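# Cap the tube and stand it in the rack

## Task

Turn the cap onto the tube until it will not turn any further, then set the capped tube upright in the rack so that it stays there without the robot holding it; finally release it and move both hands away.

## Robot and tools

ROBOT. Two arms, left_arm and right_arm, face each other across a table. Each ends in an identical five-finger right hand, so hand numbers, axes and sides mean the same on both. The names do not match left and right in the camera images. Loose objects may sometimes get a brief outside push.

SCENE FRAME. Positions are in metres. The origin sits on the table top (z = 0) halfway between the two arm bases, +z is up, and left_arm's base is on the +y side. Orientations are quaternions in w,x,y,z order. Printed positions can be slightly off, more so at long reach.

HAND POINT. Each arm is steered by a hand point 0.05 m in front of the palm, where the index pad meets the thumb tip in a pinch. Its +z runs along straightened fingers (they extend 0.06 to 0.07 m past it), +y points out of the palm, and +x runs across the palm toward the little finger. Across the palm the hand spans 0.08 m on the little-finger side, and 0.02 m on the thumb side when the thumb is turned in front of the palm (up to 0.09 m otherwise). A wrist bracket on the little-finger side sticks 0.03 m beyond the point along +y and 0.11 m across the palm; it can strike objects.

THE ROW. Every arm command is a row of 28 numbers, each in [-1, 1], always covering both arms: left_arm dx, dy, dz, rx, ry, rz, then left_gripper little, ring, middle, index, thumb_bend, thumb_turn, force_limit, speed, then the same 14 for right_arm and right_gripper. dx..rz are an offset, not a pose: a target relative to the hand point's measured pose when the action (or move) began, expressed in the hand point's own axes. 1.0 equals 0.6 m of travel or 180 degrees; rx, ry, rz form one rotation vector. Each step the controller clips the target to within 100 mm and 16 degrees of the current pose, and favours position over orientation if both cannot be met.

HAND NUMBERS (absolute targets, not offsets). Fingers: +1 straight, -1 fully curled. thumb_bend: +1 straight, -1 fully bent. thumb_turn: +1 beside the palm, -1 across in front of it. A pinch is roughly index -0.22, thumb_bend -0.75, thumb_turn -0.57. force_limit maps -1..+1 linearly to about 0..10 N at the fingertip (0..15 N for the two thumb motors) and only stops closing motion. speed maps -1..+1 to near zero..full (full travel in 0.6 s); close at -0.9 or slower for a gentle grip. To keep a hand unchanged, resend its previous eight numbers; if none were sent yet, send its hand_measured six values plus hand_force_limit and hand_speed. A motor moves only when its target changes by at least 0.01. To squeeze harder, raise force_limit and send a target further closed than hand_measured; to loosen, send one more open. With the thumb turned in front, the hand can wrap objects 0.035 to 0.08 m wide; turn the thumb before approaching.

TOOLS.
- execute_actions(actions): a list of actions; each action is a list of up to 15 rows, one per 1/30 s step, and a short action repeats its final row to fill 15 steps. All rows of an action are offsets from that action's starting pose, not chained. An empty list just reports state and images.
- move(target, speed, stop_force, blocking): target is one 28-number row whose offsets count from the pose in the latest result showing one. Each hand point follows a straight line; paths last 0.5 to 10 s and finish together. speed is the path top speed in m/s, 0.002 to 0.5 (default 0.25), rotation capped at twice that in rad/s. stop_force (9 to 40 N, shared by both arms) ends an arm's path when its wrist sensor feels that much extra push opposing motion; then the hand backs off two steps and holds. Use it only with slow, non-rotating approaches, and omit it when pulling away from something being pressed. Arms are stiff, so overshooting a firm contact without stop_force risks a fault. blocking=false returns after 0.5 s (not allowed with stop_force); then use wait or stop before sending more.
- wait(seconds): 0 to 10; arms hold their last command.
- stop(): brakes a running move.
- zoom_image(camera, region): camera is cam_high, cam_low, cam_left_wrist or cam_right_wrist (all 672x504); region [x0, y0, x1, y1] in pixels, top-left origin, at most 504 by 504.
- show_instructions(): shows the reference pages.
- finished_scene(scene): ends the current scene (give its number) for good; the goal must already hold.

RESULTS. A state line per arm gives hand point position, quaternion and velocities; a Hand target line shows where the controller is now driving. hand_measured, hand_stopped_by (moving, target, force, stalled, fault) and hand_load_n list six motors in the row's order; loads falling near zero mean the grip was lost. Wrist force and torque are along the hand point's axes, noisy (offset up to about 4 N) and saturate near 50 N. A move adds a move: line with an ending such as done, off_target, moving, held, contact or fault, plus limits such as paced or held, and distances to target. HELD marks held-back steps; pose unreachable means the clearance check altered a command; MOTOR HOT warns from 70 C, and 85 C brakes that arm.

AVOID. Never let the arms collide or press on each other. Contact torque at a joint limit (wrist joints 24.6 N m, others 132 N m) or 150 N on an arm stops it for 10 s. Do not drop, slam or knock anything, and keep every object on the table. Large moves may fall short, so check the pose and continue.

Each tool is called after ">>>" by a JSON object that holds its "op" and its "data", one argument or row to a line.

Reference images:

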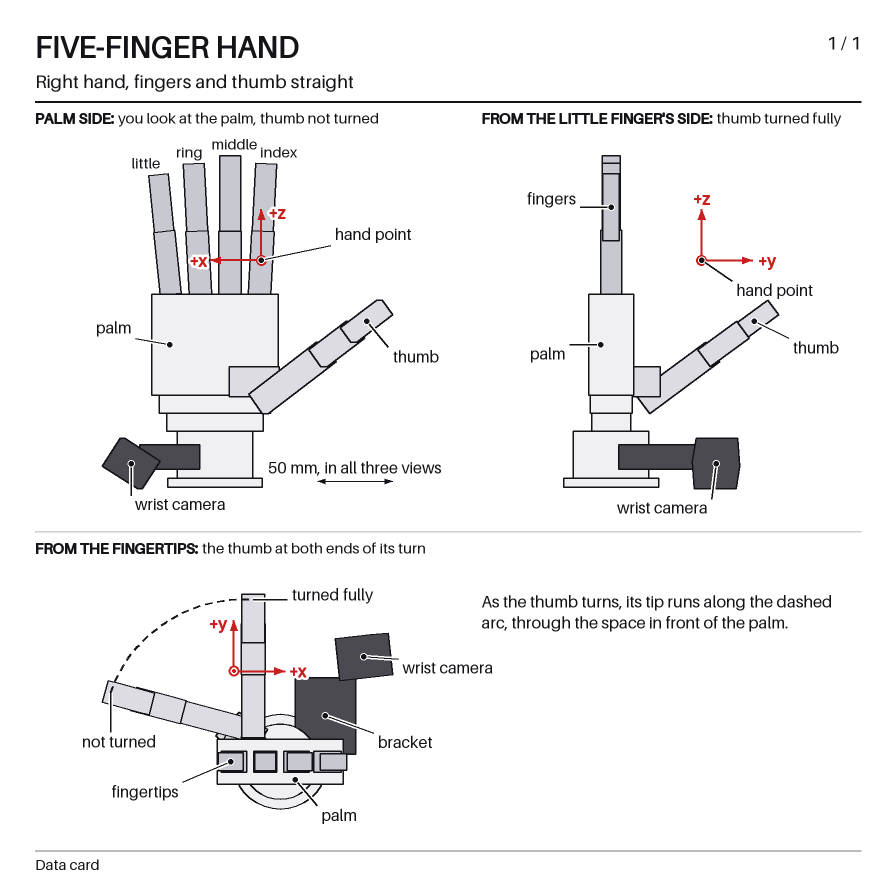

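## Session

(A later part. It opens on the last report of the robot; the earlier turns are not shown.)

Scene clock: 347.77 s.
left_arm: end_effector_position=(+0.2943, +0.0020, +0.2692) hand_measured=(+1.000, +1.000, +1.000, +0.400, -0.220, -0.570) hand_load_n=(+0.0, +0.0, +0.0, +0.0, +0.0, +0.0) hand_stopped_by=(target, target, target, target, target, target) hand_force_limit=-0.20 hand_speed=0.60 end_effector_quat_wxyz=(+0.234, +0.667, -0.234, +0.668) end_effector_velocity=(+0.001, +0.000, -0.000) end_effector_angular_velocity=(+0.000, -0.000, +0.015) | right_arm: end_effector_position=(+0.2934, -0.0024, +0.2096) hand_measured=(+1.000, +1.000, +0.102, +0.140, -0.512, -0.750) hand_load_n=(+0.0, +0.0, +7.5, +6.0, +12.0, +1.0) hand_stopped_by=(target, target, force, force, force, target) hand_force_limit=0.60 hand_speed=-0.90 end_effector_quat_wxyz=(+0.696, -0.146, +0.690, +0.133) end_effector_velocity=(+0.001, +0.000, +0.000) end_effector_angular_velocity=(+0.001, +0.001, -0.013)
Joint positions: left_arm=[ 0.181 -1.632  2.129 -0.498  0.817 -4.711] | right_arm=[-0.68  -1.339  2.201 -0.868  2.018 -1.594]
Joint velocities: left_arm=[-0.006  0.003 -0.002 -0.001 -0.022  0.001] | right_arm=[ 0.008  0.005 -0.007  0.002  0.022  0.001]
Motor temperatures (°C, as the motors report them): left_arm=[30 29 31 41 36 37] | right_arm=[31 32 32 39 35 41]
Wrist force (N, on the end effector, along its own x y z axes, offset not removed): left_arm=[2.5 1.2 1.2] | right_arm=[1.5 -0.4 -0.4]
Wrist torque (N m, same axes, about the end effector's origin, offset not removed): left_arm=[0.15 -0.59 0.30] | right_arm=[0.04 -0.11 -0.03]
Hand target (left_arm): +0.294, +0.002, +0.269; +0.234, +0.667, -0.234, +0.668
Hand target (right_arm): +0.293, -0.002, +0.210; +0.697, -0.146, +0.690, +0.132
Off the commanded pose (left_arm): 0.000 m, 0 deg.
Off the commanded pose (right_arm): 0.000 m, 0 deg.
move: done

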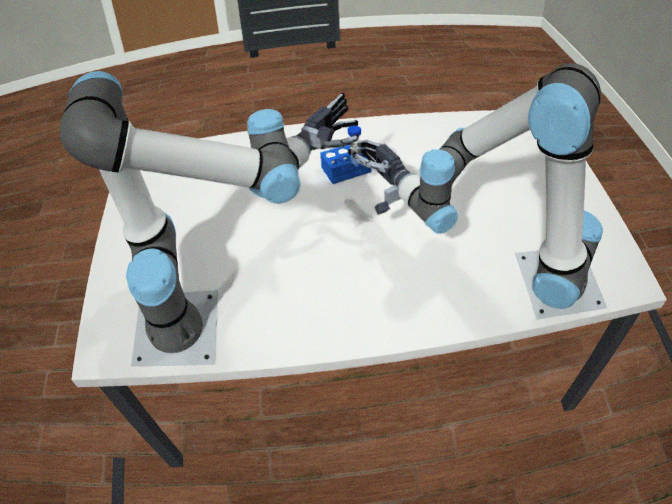

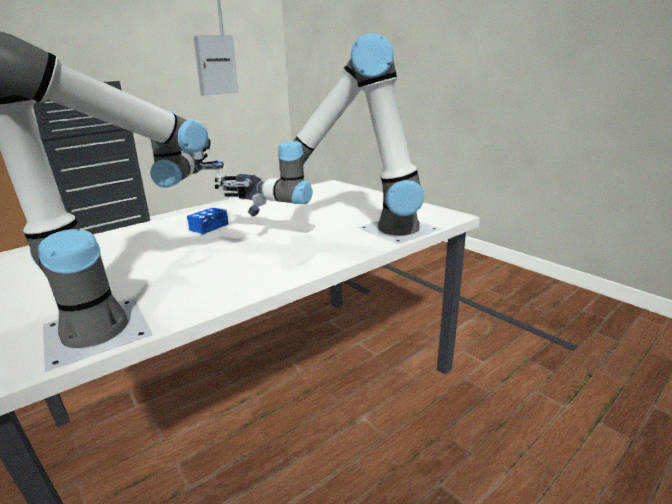

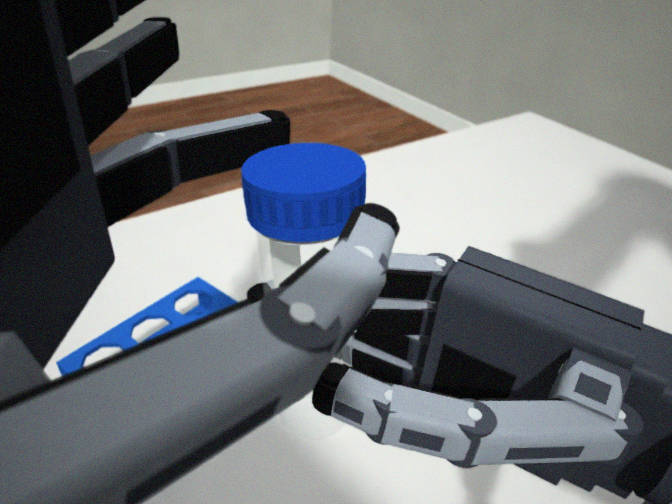

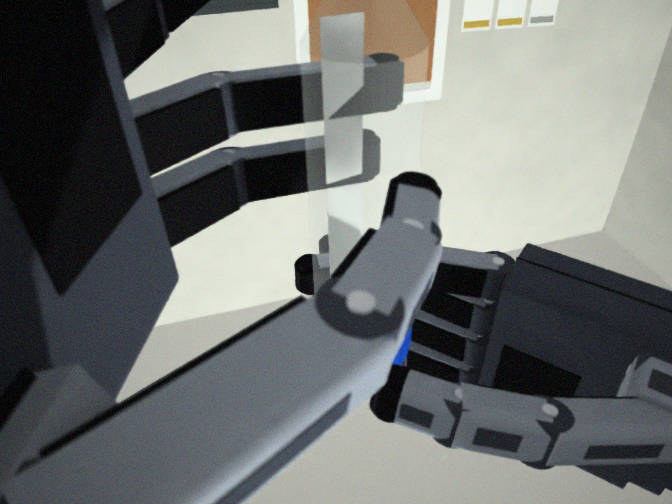

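Progressing. Continue.

>>> {"op": "move", "data": {
  "target": [0,0,0,0,0,0,1,1,1,-0.3,-0.6,-0.57,-0.2,-0.85,0,0,0,0,0,0,1,1,-0.4,-0.4,-0.9,-0.75,0.6,-0.9]
}}

>>> {"op": "move", "data": {
  "target": [-0.0015,-0.013,-0.0015,-0.25,0,0,1,1,1,-0.3,-0.6,-0.57,-0.2,-0.85,0,-0.013,-0.0015,-0.25,0,0,1,1,-0.4,-0.4,-0.9,-0.75,0.6,-0.9],
  "speed": 0.2
}}

>>> {"op": "move", "data": {
  "target": [0,0.0082,0.0103,0.25,0,0,1,1,1,0.4,-0.22,-0.57,-0.2,0.6,0,0.0082,0.0103,0.25,0,0,1,1,-0.4,-0.4,-0.9,-0.75,0.6,-0.9]
}}

>>> {"op": "move", "data": {
  "target": [0,0,0,0,0,0,1,1,1,-0.3,-0.6,-0.57,-0.2,-0.85,0,0,0,0,0,0,1,1,-0.4,-0.4,-0.9,-0.75,0.6,-0.9]
}}

>>> {"op": "move", "data": {
  "target": [-0.0015,-0.013,-0.0015,-0.25,0,0,1,1,1,-0.3,-0.6,-0.57,-0.2,-0.85,0,-0.013,-0.0015,-0.25,0,0,1,1,-0.4,-0.4,-0.9,-0.75,0.6,-0.9],
  "speed": 0.2
}}

Scene clock: 357.73 s.
left_arm: end_effector_position=(+0.2943, +0.0020, +0.2692) hand_measured=(+1.000, +1.000, +1.000, +0.194, -0.394, -0.570) hand_load_n=(+0.0, +0.0, +0.0, +7.5, +6.0, +0.5) hand_stopped_by=(target, target, target, force, force, target) hand_force_limit=-0.20 hand_speed=-0.85 end_effector_quat_wxyz=(+0.234, +0.667, -0.234, +0.668) end_effector_velocity=(+0.000, -0.000, +0.001) end_effector_angular_velocity=(-0.003, -0.000, +0.000) | right_arm: end_effector_position=(+0.2934, -0.0024, +0.2096) hand_measured=(+1.000, +1.000, +0.102, +0.140, -0.512, -0.750) hand_load_n=(+0.0, +0.0, +8.0, +4.0, +12.5, -1.0) hand_stopped_by=(target, target, force, force, force, target) hand_force_limit=0.60 hand_speed=-0.90 end_effector_quat_wxyz=(+0.696, -0.146, +0.690, +0.133) end_effector_velocity=(+0.000, -0.000, +0.001) end_effector_angular_velocity=(+0.001, -0.001, -0.000)
Joint positions: left_arm=[ 0.182 -1.632  2.129 -0.498  0.817 -4.711] | right_arm=[-0.68  -1.339  2.201 -0.868  2.018 -1.594]
Joint velocities: left_arm=[-0.    -0.002 -0.    -0.001 -0.    -0.   ] | right_arm=[-0.    -0.001 -0.    -0.     0.    -0.   ]
Motor temperatures (°C, as the motors report them): left_arm=[30 29 31 41 36 37] | right_arm=[31 32 32 39 35 41]
Wrist force (N, on the end effector, along its own x y z axes, offset not removed): left_arm=[1.6 -0.9 2.4] | right_arm=[-0.8 2.3 -1.7]
Wrist torque (N m, same axes, about the end effector's origin, offset not removed): left_arm=[-0.04 -0.45 0.22] | right_arm=[0.28 0.17 -0.10]
Hand target (left_arm): +0.294, +0.002, +0.269; +0.234, +0.667, -0.234, +0.668
Hand target (right_arm): +0.293, -0.002, +0.210; +0.696, -0.146, +0.690, +0.133
Off the commanded pose (left_arm): 0.000 m, 0 deg.
Off the commanded pose (right_arm): 0.000 m, 0 deg.
move: done

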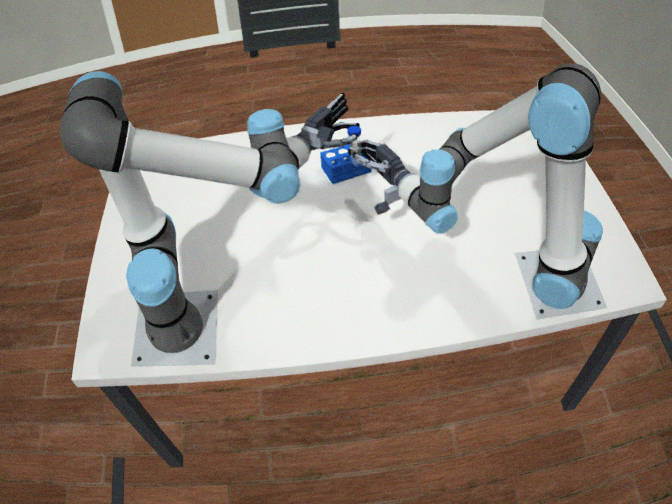

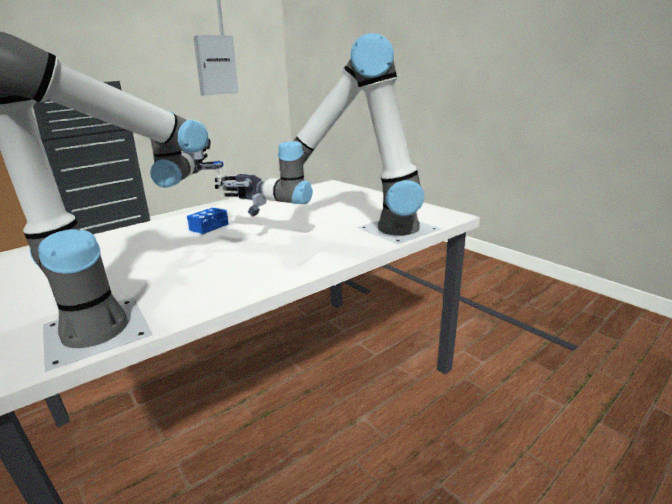

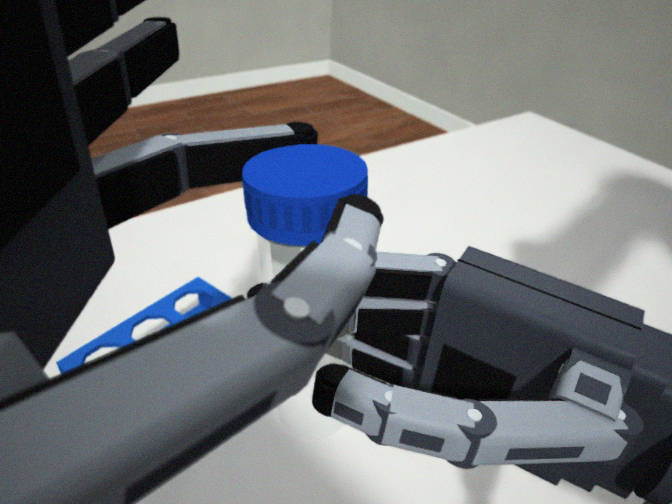

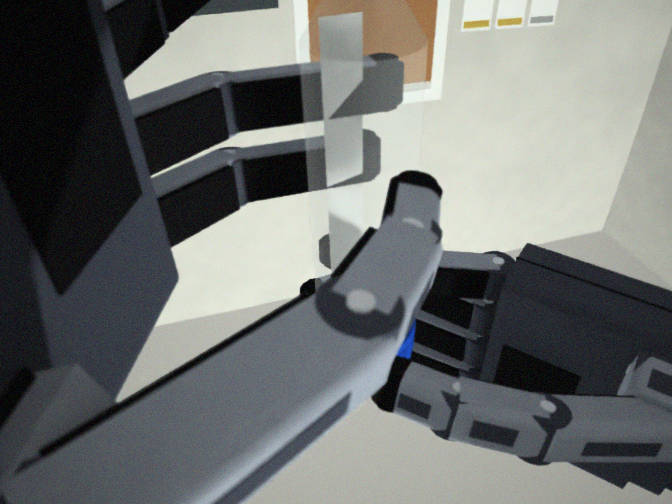

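Scene clock: 360.20 s.
left_arm: end_effector_position=(+0.2984, +0.0085, +0.2683) hand_measured=(+1.000, +1.000, +1.000, +0.194, -0.394, -0.570) hand_load_n=(+0.0, +0.0, +0.0, +6.5, +5.5, +0.5) hand_stopped_by=(target, target, target, force, force, target) hand_force_limit=-0.20 hand_speed=-0.85 end_effector_quat_wxyz=(+0.471, +0.527, -0.471, +0.527) end_effector_velocity=(-0.001, -0.001, -0.000) end_effector_angular_velocity=(+0.002, +0.001, -0.014) | right_arm: end_effector_position=(+0.2954, -0.0102, +0.2097) hand_measured=(+1.000, +1.000, +0.102, +0.140, -0.512, -0.750) hand_load_n=(+0.0, +0.0, +8.0, +4.0, +12.5, -0.5) hand_stopped_by=(target, target, force, force, force, target) hand_force_limit=0.60 hand_speed=-0.90 end_effector_quat_wxyz=(+0.588, -0.401, +0.586, +0.386) end_effector_velocity=(-0.001, +0.001, -0.000) end_effector_angular_velocity=(-0.001, +0.001, +0.013)
Joint positions: left_arm=[ 0.732 -1.398  1.882 -0.484  2.152 -4.712] | right_arm=[-1.201 -1.319  2.158 -0.824  0.713 -1.602]
Joint velocities: left_arm=[ 0.002  0.007 -0.01   0.004  0.017  0.   ] | right_arm=[-0.002  0.004 -0.007  0.005 -0.014 -0.001]
Motor temperatures (°C, as the motors report them): left_arm=[30 29 31 41 36 37] | right_arm=[31 32 32 39 35 41]
Wrist force (N, on the end effector, along its own x y z axes, offset not removed): left_arm=[1.5 -0.1 -0.9] | right_arm=[-0.1 2.6 -2.5]
Wrist torque (N m, same axes, about the end effector's origin, offset not removed): left_arm=[0.33 -0.51 0.30] | right_arm=[0.40 -0.13 -0.01]
Hand target (left_arm): +0.298, +0.008, +0.268; +0.472, +0.527, -0.472, +0.527
Hand target (right_arm): +0.295, -0.010, +0.210; +0.588, -0.402, +0.586, +0.387
Off the commanded pose (left_arm): 0.000 m, 0 deg.
Off the commanded pose (right_arm): 0.000 m, 0 deg.
move: done

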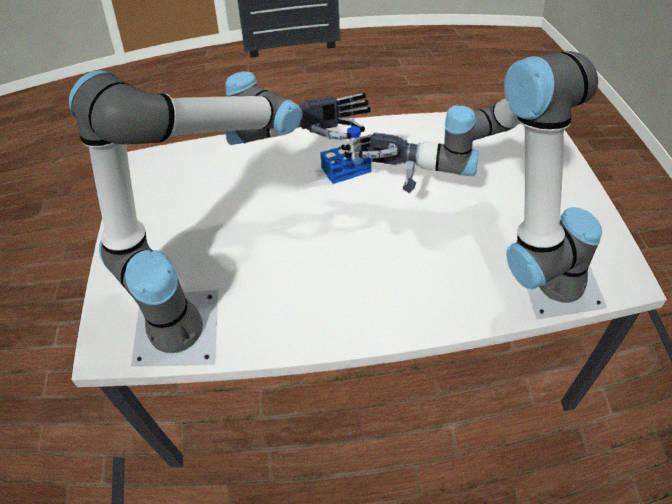

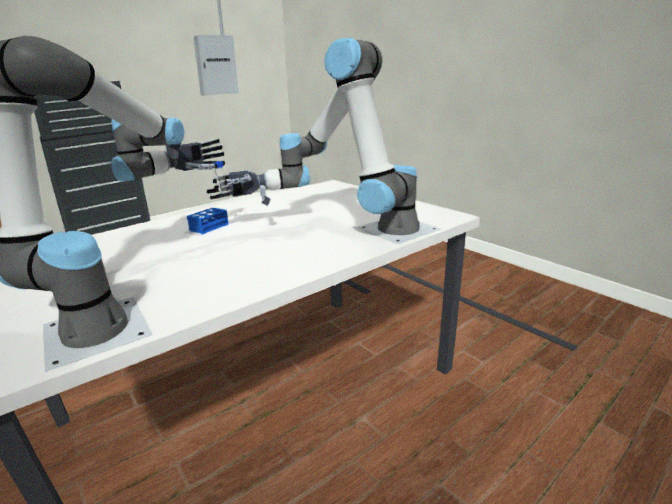

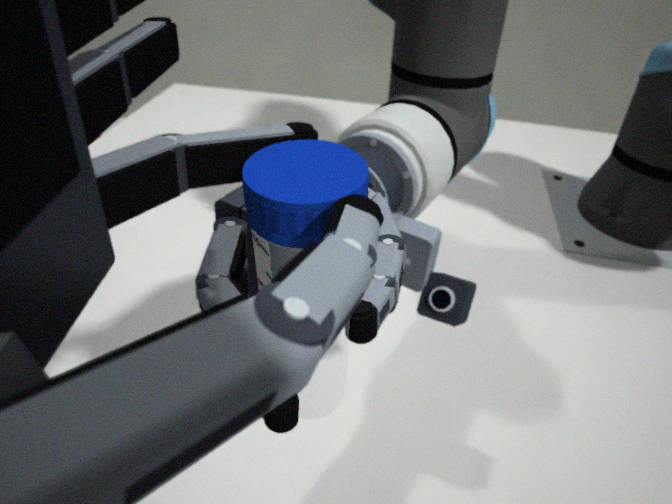

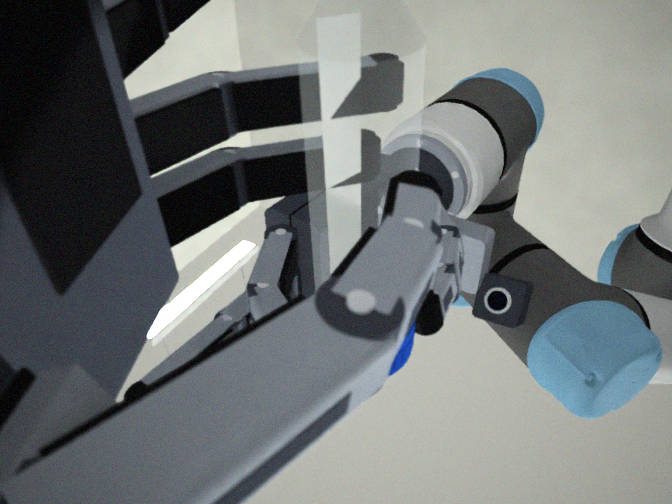

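Scene clock: 362.33 s.
left_arm: end_effector_position=(+0.2943, +0.0021, +0.2683) hand_measured=(+1.000, +1.000, +1.000, +0.400, -0.220, -0.570) hand_load_n=(+0.0, +0.0, +0.0, +0.0, +0.0, +0.0) hand_stopped_by=(target, target, target, target, target, target) hand_force_limit=-0.20 hand_speed=0.60 end_effector_quat_wxyz=(+0.234, +0.667, -0.234, +0.667) end_effector_velocity=(+0.000, -0.001, +0.000) end_effector_angular_velocity=(-0.000, -0.001, +0.014) | right_arm: end_effector_position=(+0.2933, -0.0024, +0.2096) hand_measured=(+1.000, +1.000, +0.102, +0.140, -0.512, -0.750) hand_load_n=(+0.0, +0.0, +7.5, +5.5, +12.0, +1.0) hand_stopped_by=(target, target, force, force, force, target) hand_force_limit=0.60 hand_speed=-0.90 end_effector_quat_wxyz=(+0.696, -0.146, +0.690, +0.133) end_effector_velocity=(+0.001, +0.000, -0.000) end_effector_angular_velocity=(-0.000, +0.001, -0.014)
Joint positions: left_arm=[ 0.181 -1.631  2.131 -0.501  0.817 -4.711] | right_arm=[-0.68  -1.339  2.202 -0.868  2.018 -1.594]
Joint velocities: left_arm=[-0.008  0.003 -0.003 -0.001 -0.022  0.001] | right_arm=[ 0.009  0.005 -0.007  0.003  0.022  0.001]
Motor temperatures (°C, as the motors report them): left_arm=[30 29 31 41 36 37] | right_arm=[31 32 32 39 35 41]
Wrist force (N, on the end effector, along its own x y z axes, offset not removed): left_arm=[2.3 0.1 -0.1] | right_arm=[1.3 2.5 -0.4]
Wrist torque (N m, same axes, about the end effector's origin, offset not removed): left_arm=[0.04 -0.53 0.25] | right_arm=[0.46 -0.09 0.13]
Hand target (left_arm): +0.294, +0.002, +0.268; +0.234, +0.667, -0.234, +0.668
Hand target (right_arm): +0.293, -0.002, +0.210; +0.697, -0.146, +0.690, +0.132
Off the commanded pose (left_arm): 0.000 m, 0 deg.
Off the commanded pose (right_arm): 0.000 m, 0 deg.
move: done

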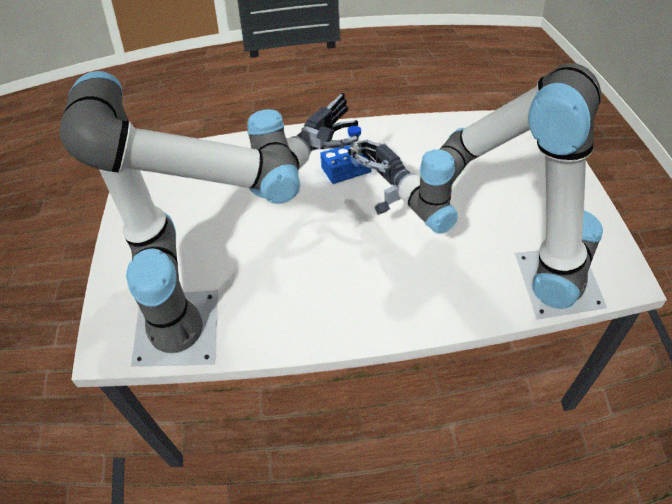

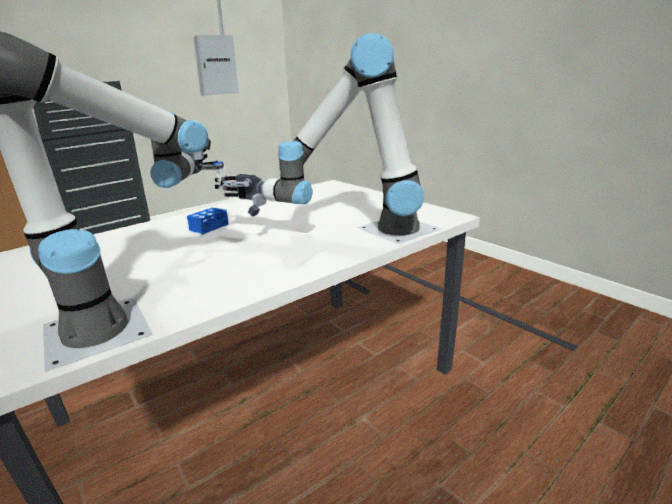

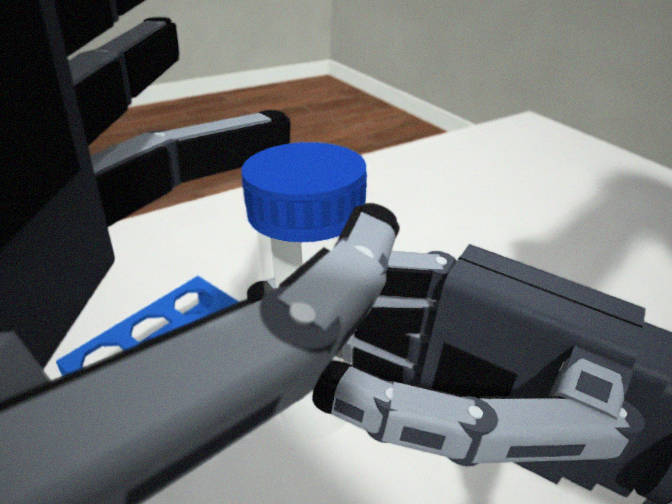

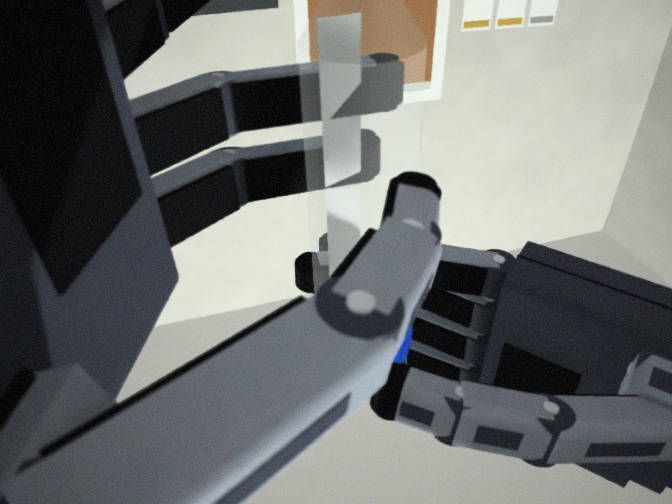

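Scene clock: 363.73 s.
left_arm: end_effector_position=(+0.2943, +0.0021, +0.2683) hand_measured=(+1.000, +1.000, +1.000, +0.194, -0.394, -0.570) hand_load_n=(+0.0, +0.0, +0.0, +8.0, +5.5, +0.5) hand_stopped_by=(target, target, target, force, force, target) hand_force_limit=-0.20 hand_speed=-0.85 end_effector_quat_wxyz=(+0.234, +0.667, -0.234, +0.667) end_effector_velocity=(+0.000, +0.000, -0.001) end_effector_angular_velocity=(+0.001, +0.000, +0.001) | right_arm: end_effector_position=(+0.2933, -0.0024, +0.2096) hand_measured=(+1.000, +1.000, +0.102, +0.140, -0.512, -0.750) hand_load_n=(+0.0, +0.0, +8.0, +3.5, +12.5, -1.0) hand_stopped_by=(target, target, force, force, force, target) hand_force_limit=0.60 hand_speed=-0.90 end_effector_quat_wxyz=(+0.696, -0.146, +0.690, +0.133) end_effector_velocity=(-0.000, +0.000, +0.000) end_effector_angular_velocity=(-0.000, +0.000, +0.000)
Joint positions: left_arm=[ 0.181 -1.631  2.131 -0.501  0.817 -4.711] | right_arm=[-0.68  -1.339  2.202 -0.868  2.018 -1.594]
Joint velocities: left_arm=[ 0.001  0.002  0.    -0.001  0.    -0.   ] | right_arm=[ 0. -0. -0.  0.  0. -0.]
Motor temperatures (°C, as the motors report them): left_arm=[30 29 31 41 36 37] | right_arm=[31 32 32 39 35 41]
Wrist force (N, on the end effector, along its own x y z axes, offset not removed): left_arm=[1.7 0.4 2.2] | right_arm=[-0.2 3.1 -0.4]
Wrist torque (N m, same axes, about the end effector's origin, offset not removed): left_arm=[0.20 -0.33 0.13] | right_arm=[0.20 0.08 -0.10]
Hand target (left_arm): +0.294, +0.002, +0.268; +0.234, +0.667, -0.234, +0.667
Hand target (right_arm): +0.293, -0.002, +0.210; +0.696, -0.146, +0.690, +0.133
Off the commanded pose (left_arm): 0.000 m, 0 deg.
Off the commanded pose (right_arm): 0.000 m, 0 deg.
move: done

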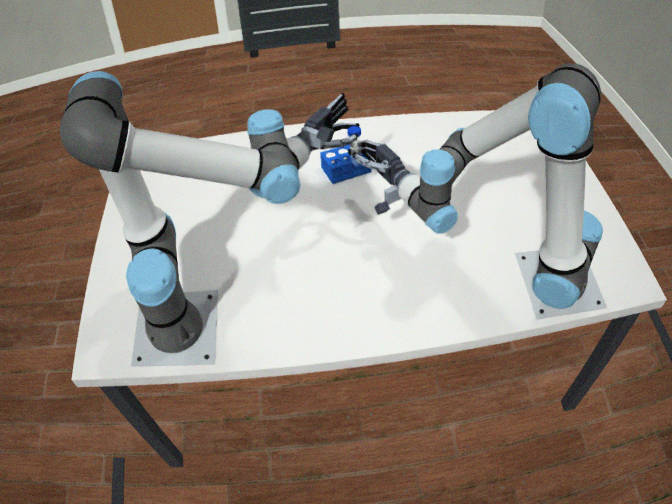

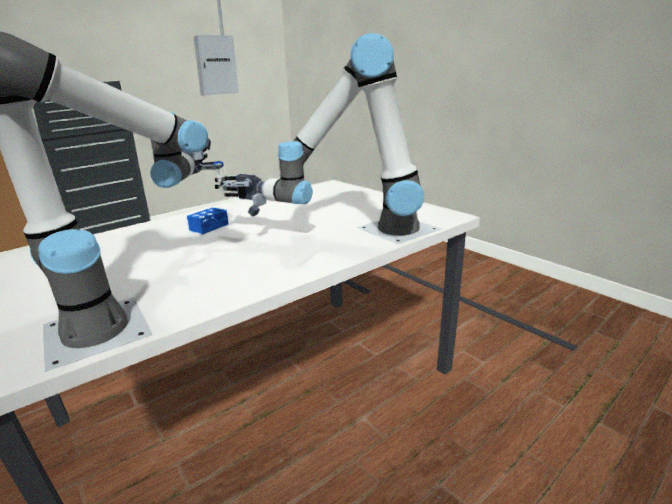

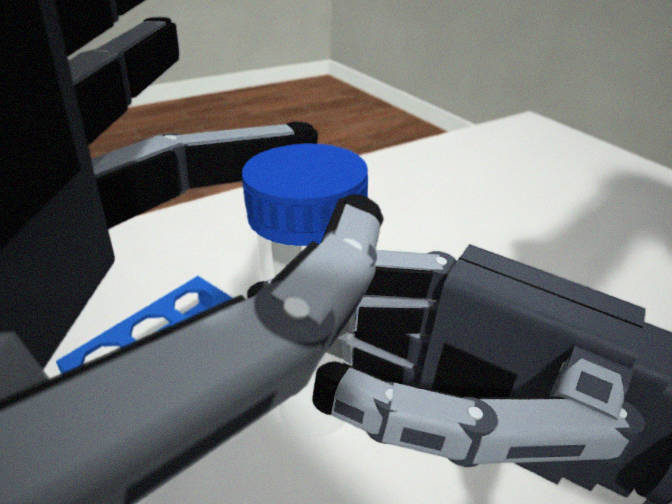

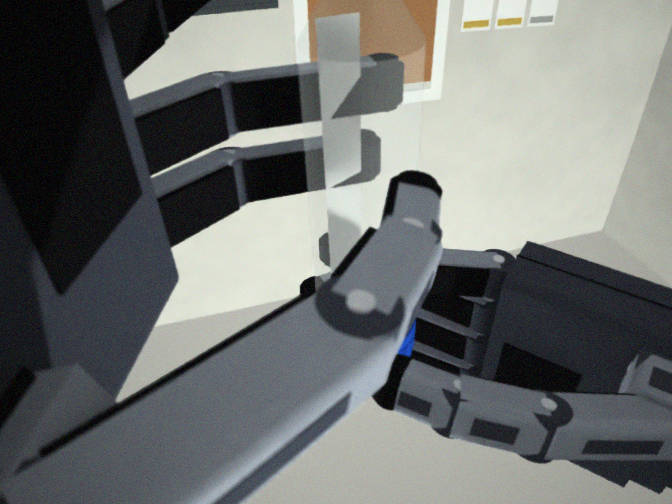

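Scene clock: 366.20 s.
left_arm: end_effector_position=(+0.2984, +0.0085, +0.2674) hand_measured=(+1.000, +1.000, +1.000, +0.194, -0.394, -0.570) hand_load_n=(+0.0, +0.0, +0.0, +6.5, +5.5, +0.5) hand_stopped_by=(target, target, target, force, force, target) hand_force_limit=-0.20 hand_speed=-0.85 end_effector_quat_wxyz=(+0.471, +0.527, -0.471, +0.527) end_effector_velocity=(-0.000, -0.001, +0.000) end_effector_angular_velocity=(+0.000, +0.000, -0.013) | right_arm: end_effector_position=(+0.2953, -0.0102, +0.2097) hand_measured=(+1.000, +1.000, +0.102, +0.140, -0.512, -0.750) hand_load_n=(+0.0, +0.0, +7.5, +4.0, +12.0, -0.5) hand_stopped_by=(target, target, force, force, force, target) hand_force_limit=0.60 hand_speed=-0.90 end_effector_quat_wxyz=(+0.588, -0.401, +0.586, +0.386) end_effector_velocity=(-0.000, +0.001, -0.000) end_effector_angular_velocity=(-0.002, -0.000, +0.012)
Joint positions: left_arm=[ 0.732 -1.397  1.883 -0.487  2.152 -4.713] | right_arm=[-1.201 -1.319  2.158 -0.824  0.713 -1.601]
Joint velocities: left_arm=[ 0.004  0.007 -0.01   0.002  0.017  0.   ] | right_arm=[-0.002  0.004 -0.007  0.006 -0.014 -0.003]
Motor temperatures (°C, as the motors report them): left_arm=[30 29 31 41 36 37] | right_arm=[31 32 32 39 35 41]
Wrist force (N, on the end effector, along its own x y z axes, offset not removed): left_arm=[0.5 0.1 -0.8] | right_arm=[-1.6 1.8 -0.5]
Wrist torque (N m, same axes, about the end effector's origin, offset not removed): left_arm=[0.31 -0.38 0.21] | right_arm=[0.13 0.21 -0.14]
Hand target (left_arm): +0.298, +0.008, +0.267; +0.472, +0.527, -0.472, +0.527
Hand target (right_arm): +0.295, -0.010, +0.210; +0.588, -0.402, +0.586, +0.387
Off the commanded pose (left_arm): 0.000 m, 0 deg.
Off the commanded pose (right_arm): 0.000 m, 0 deg.
move: done

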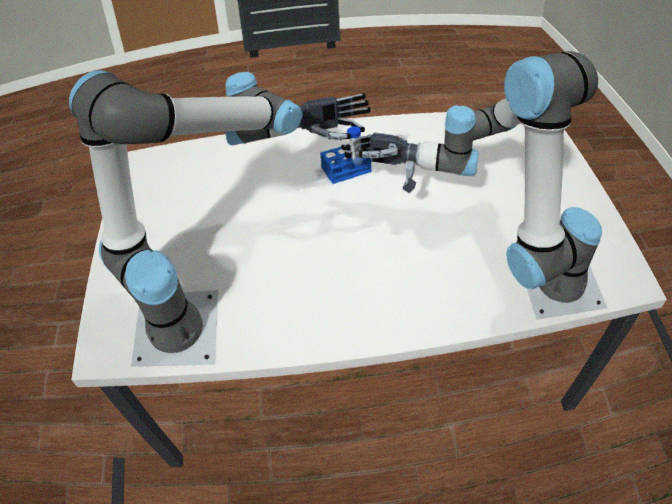

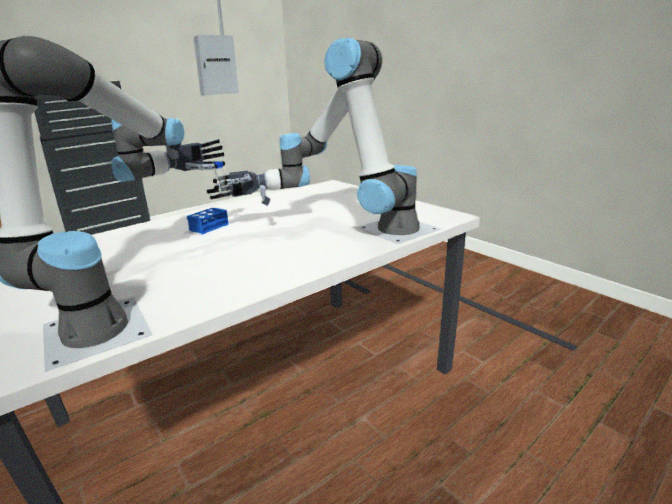

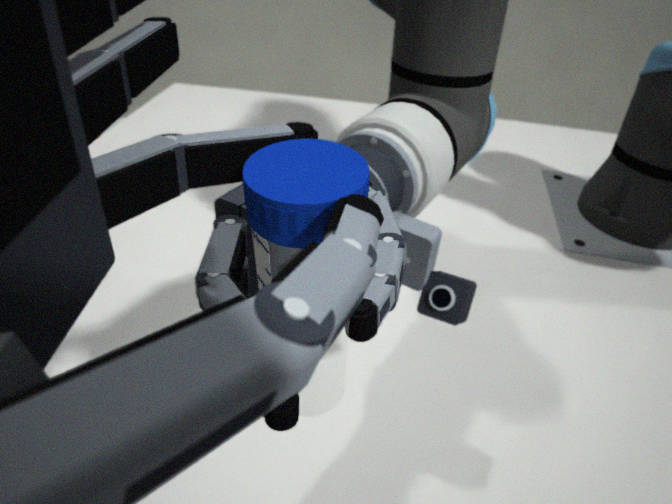

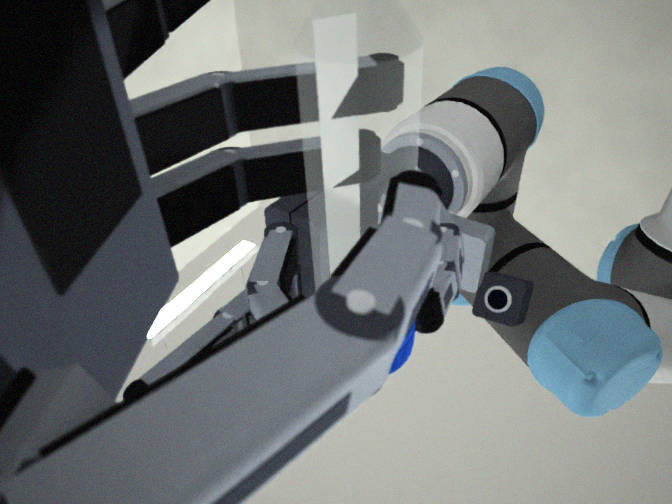

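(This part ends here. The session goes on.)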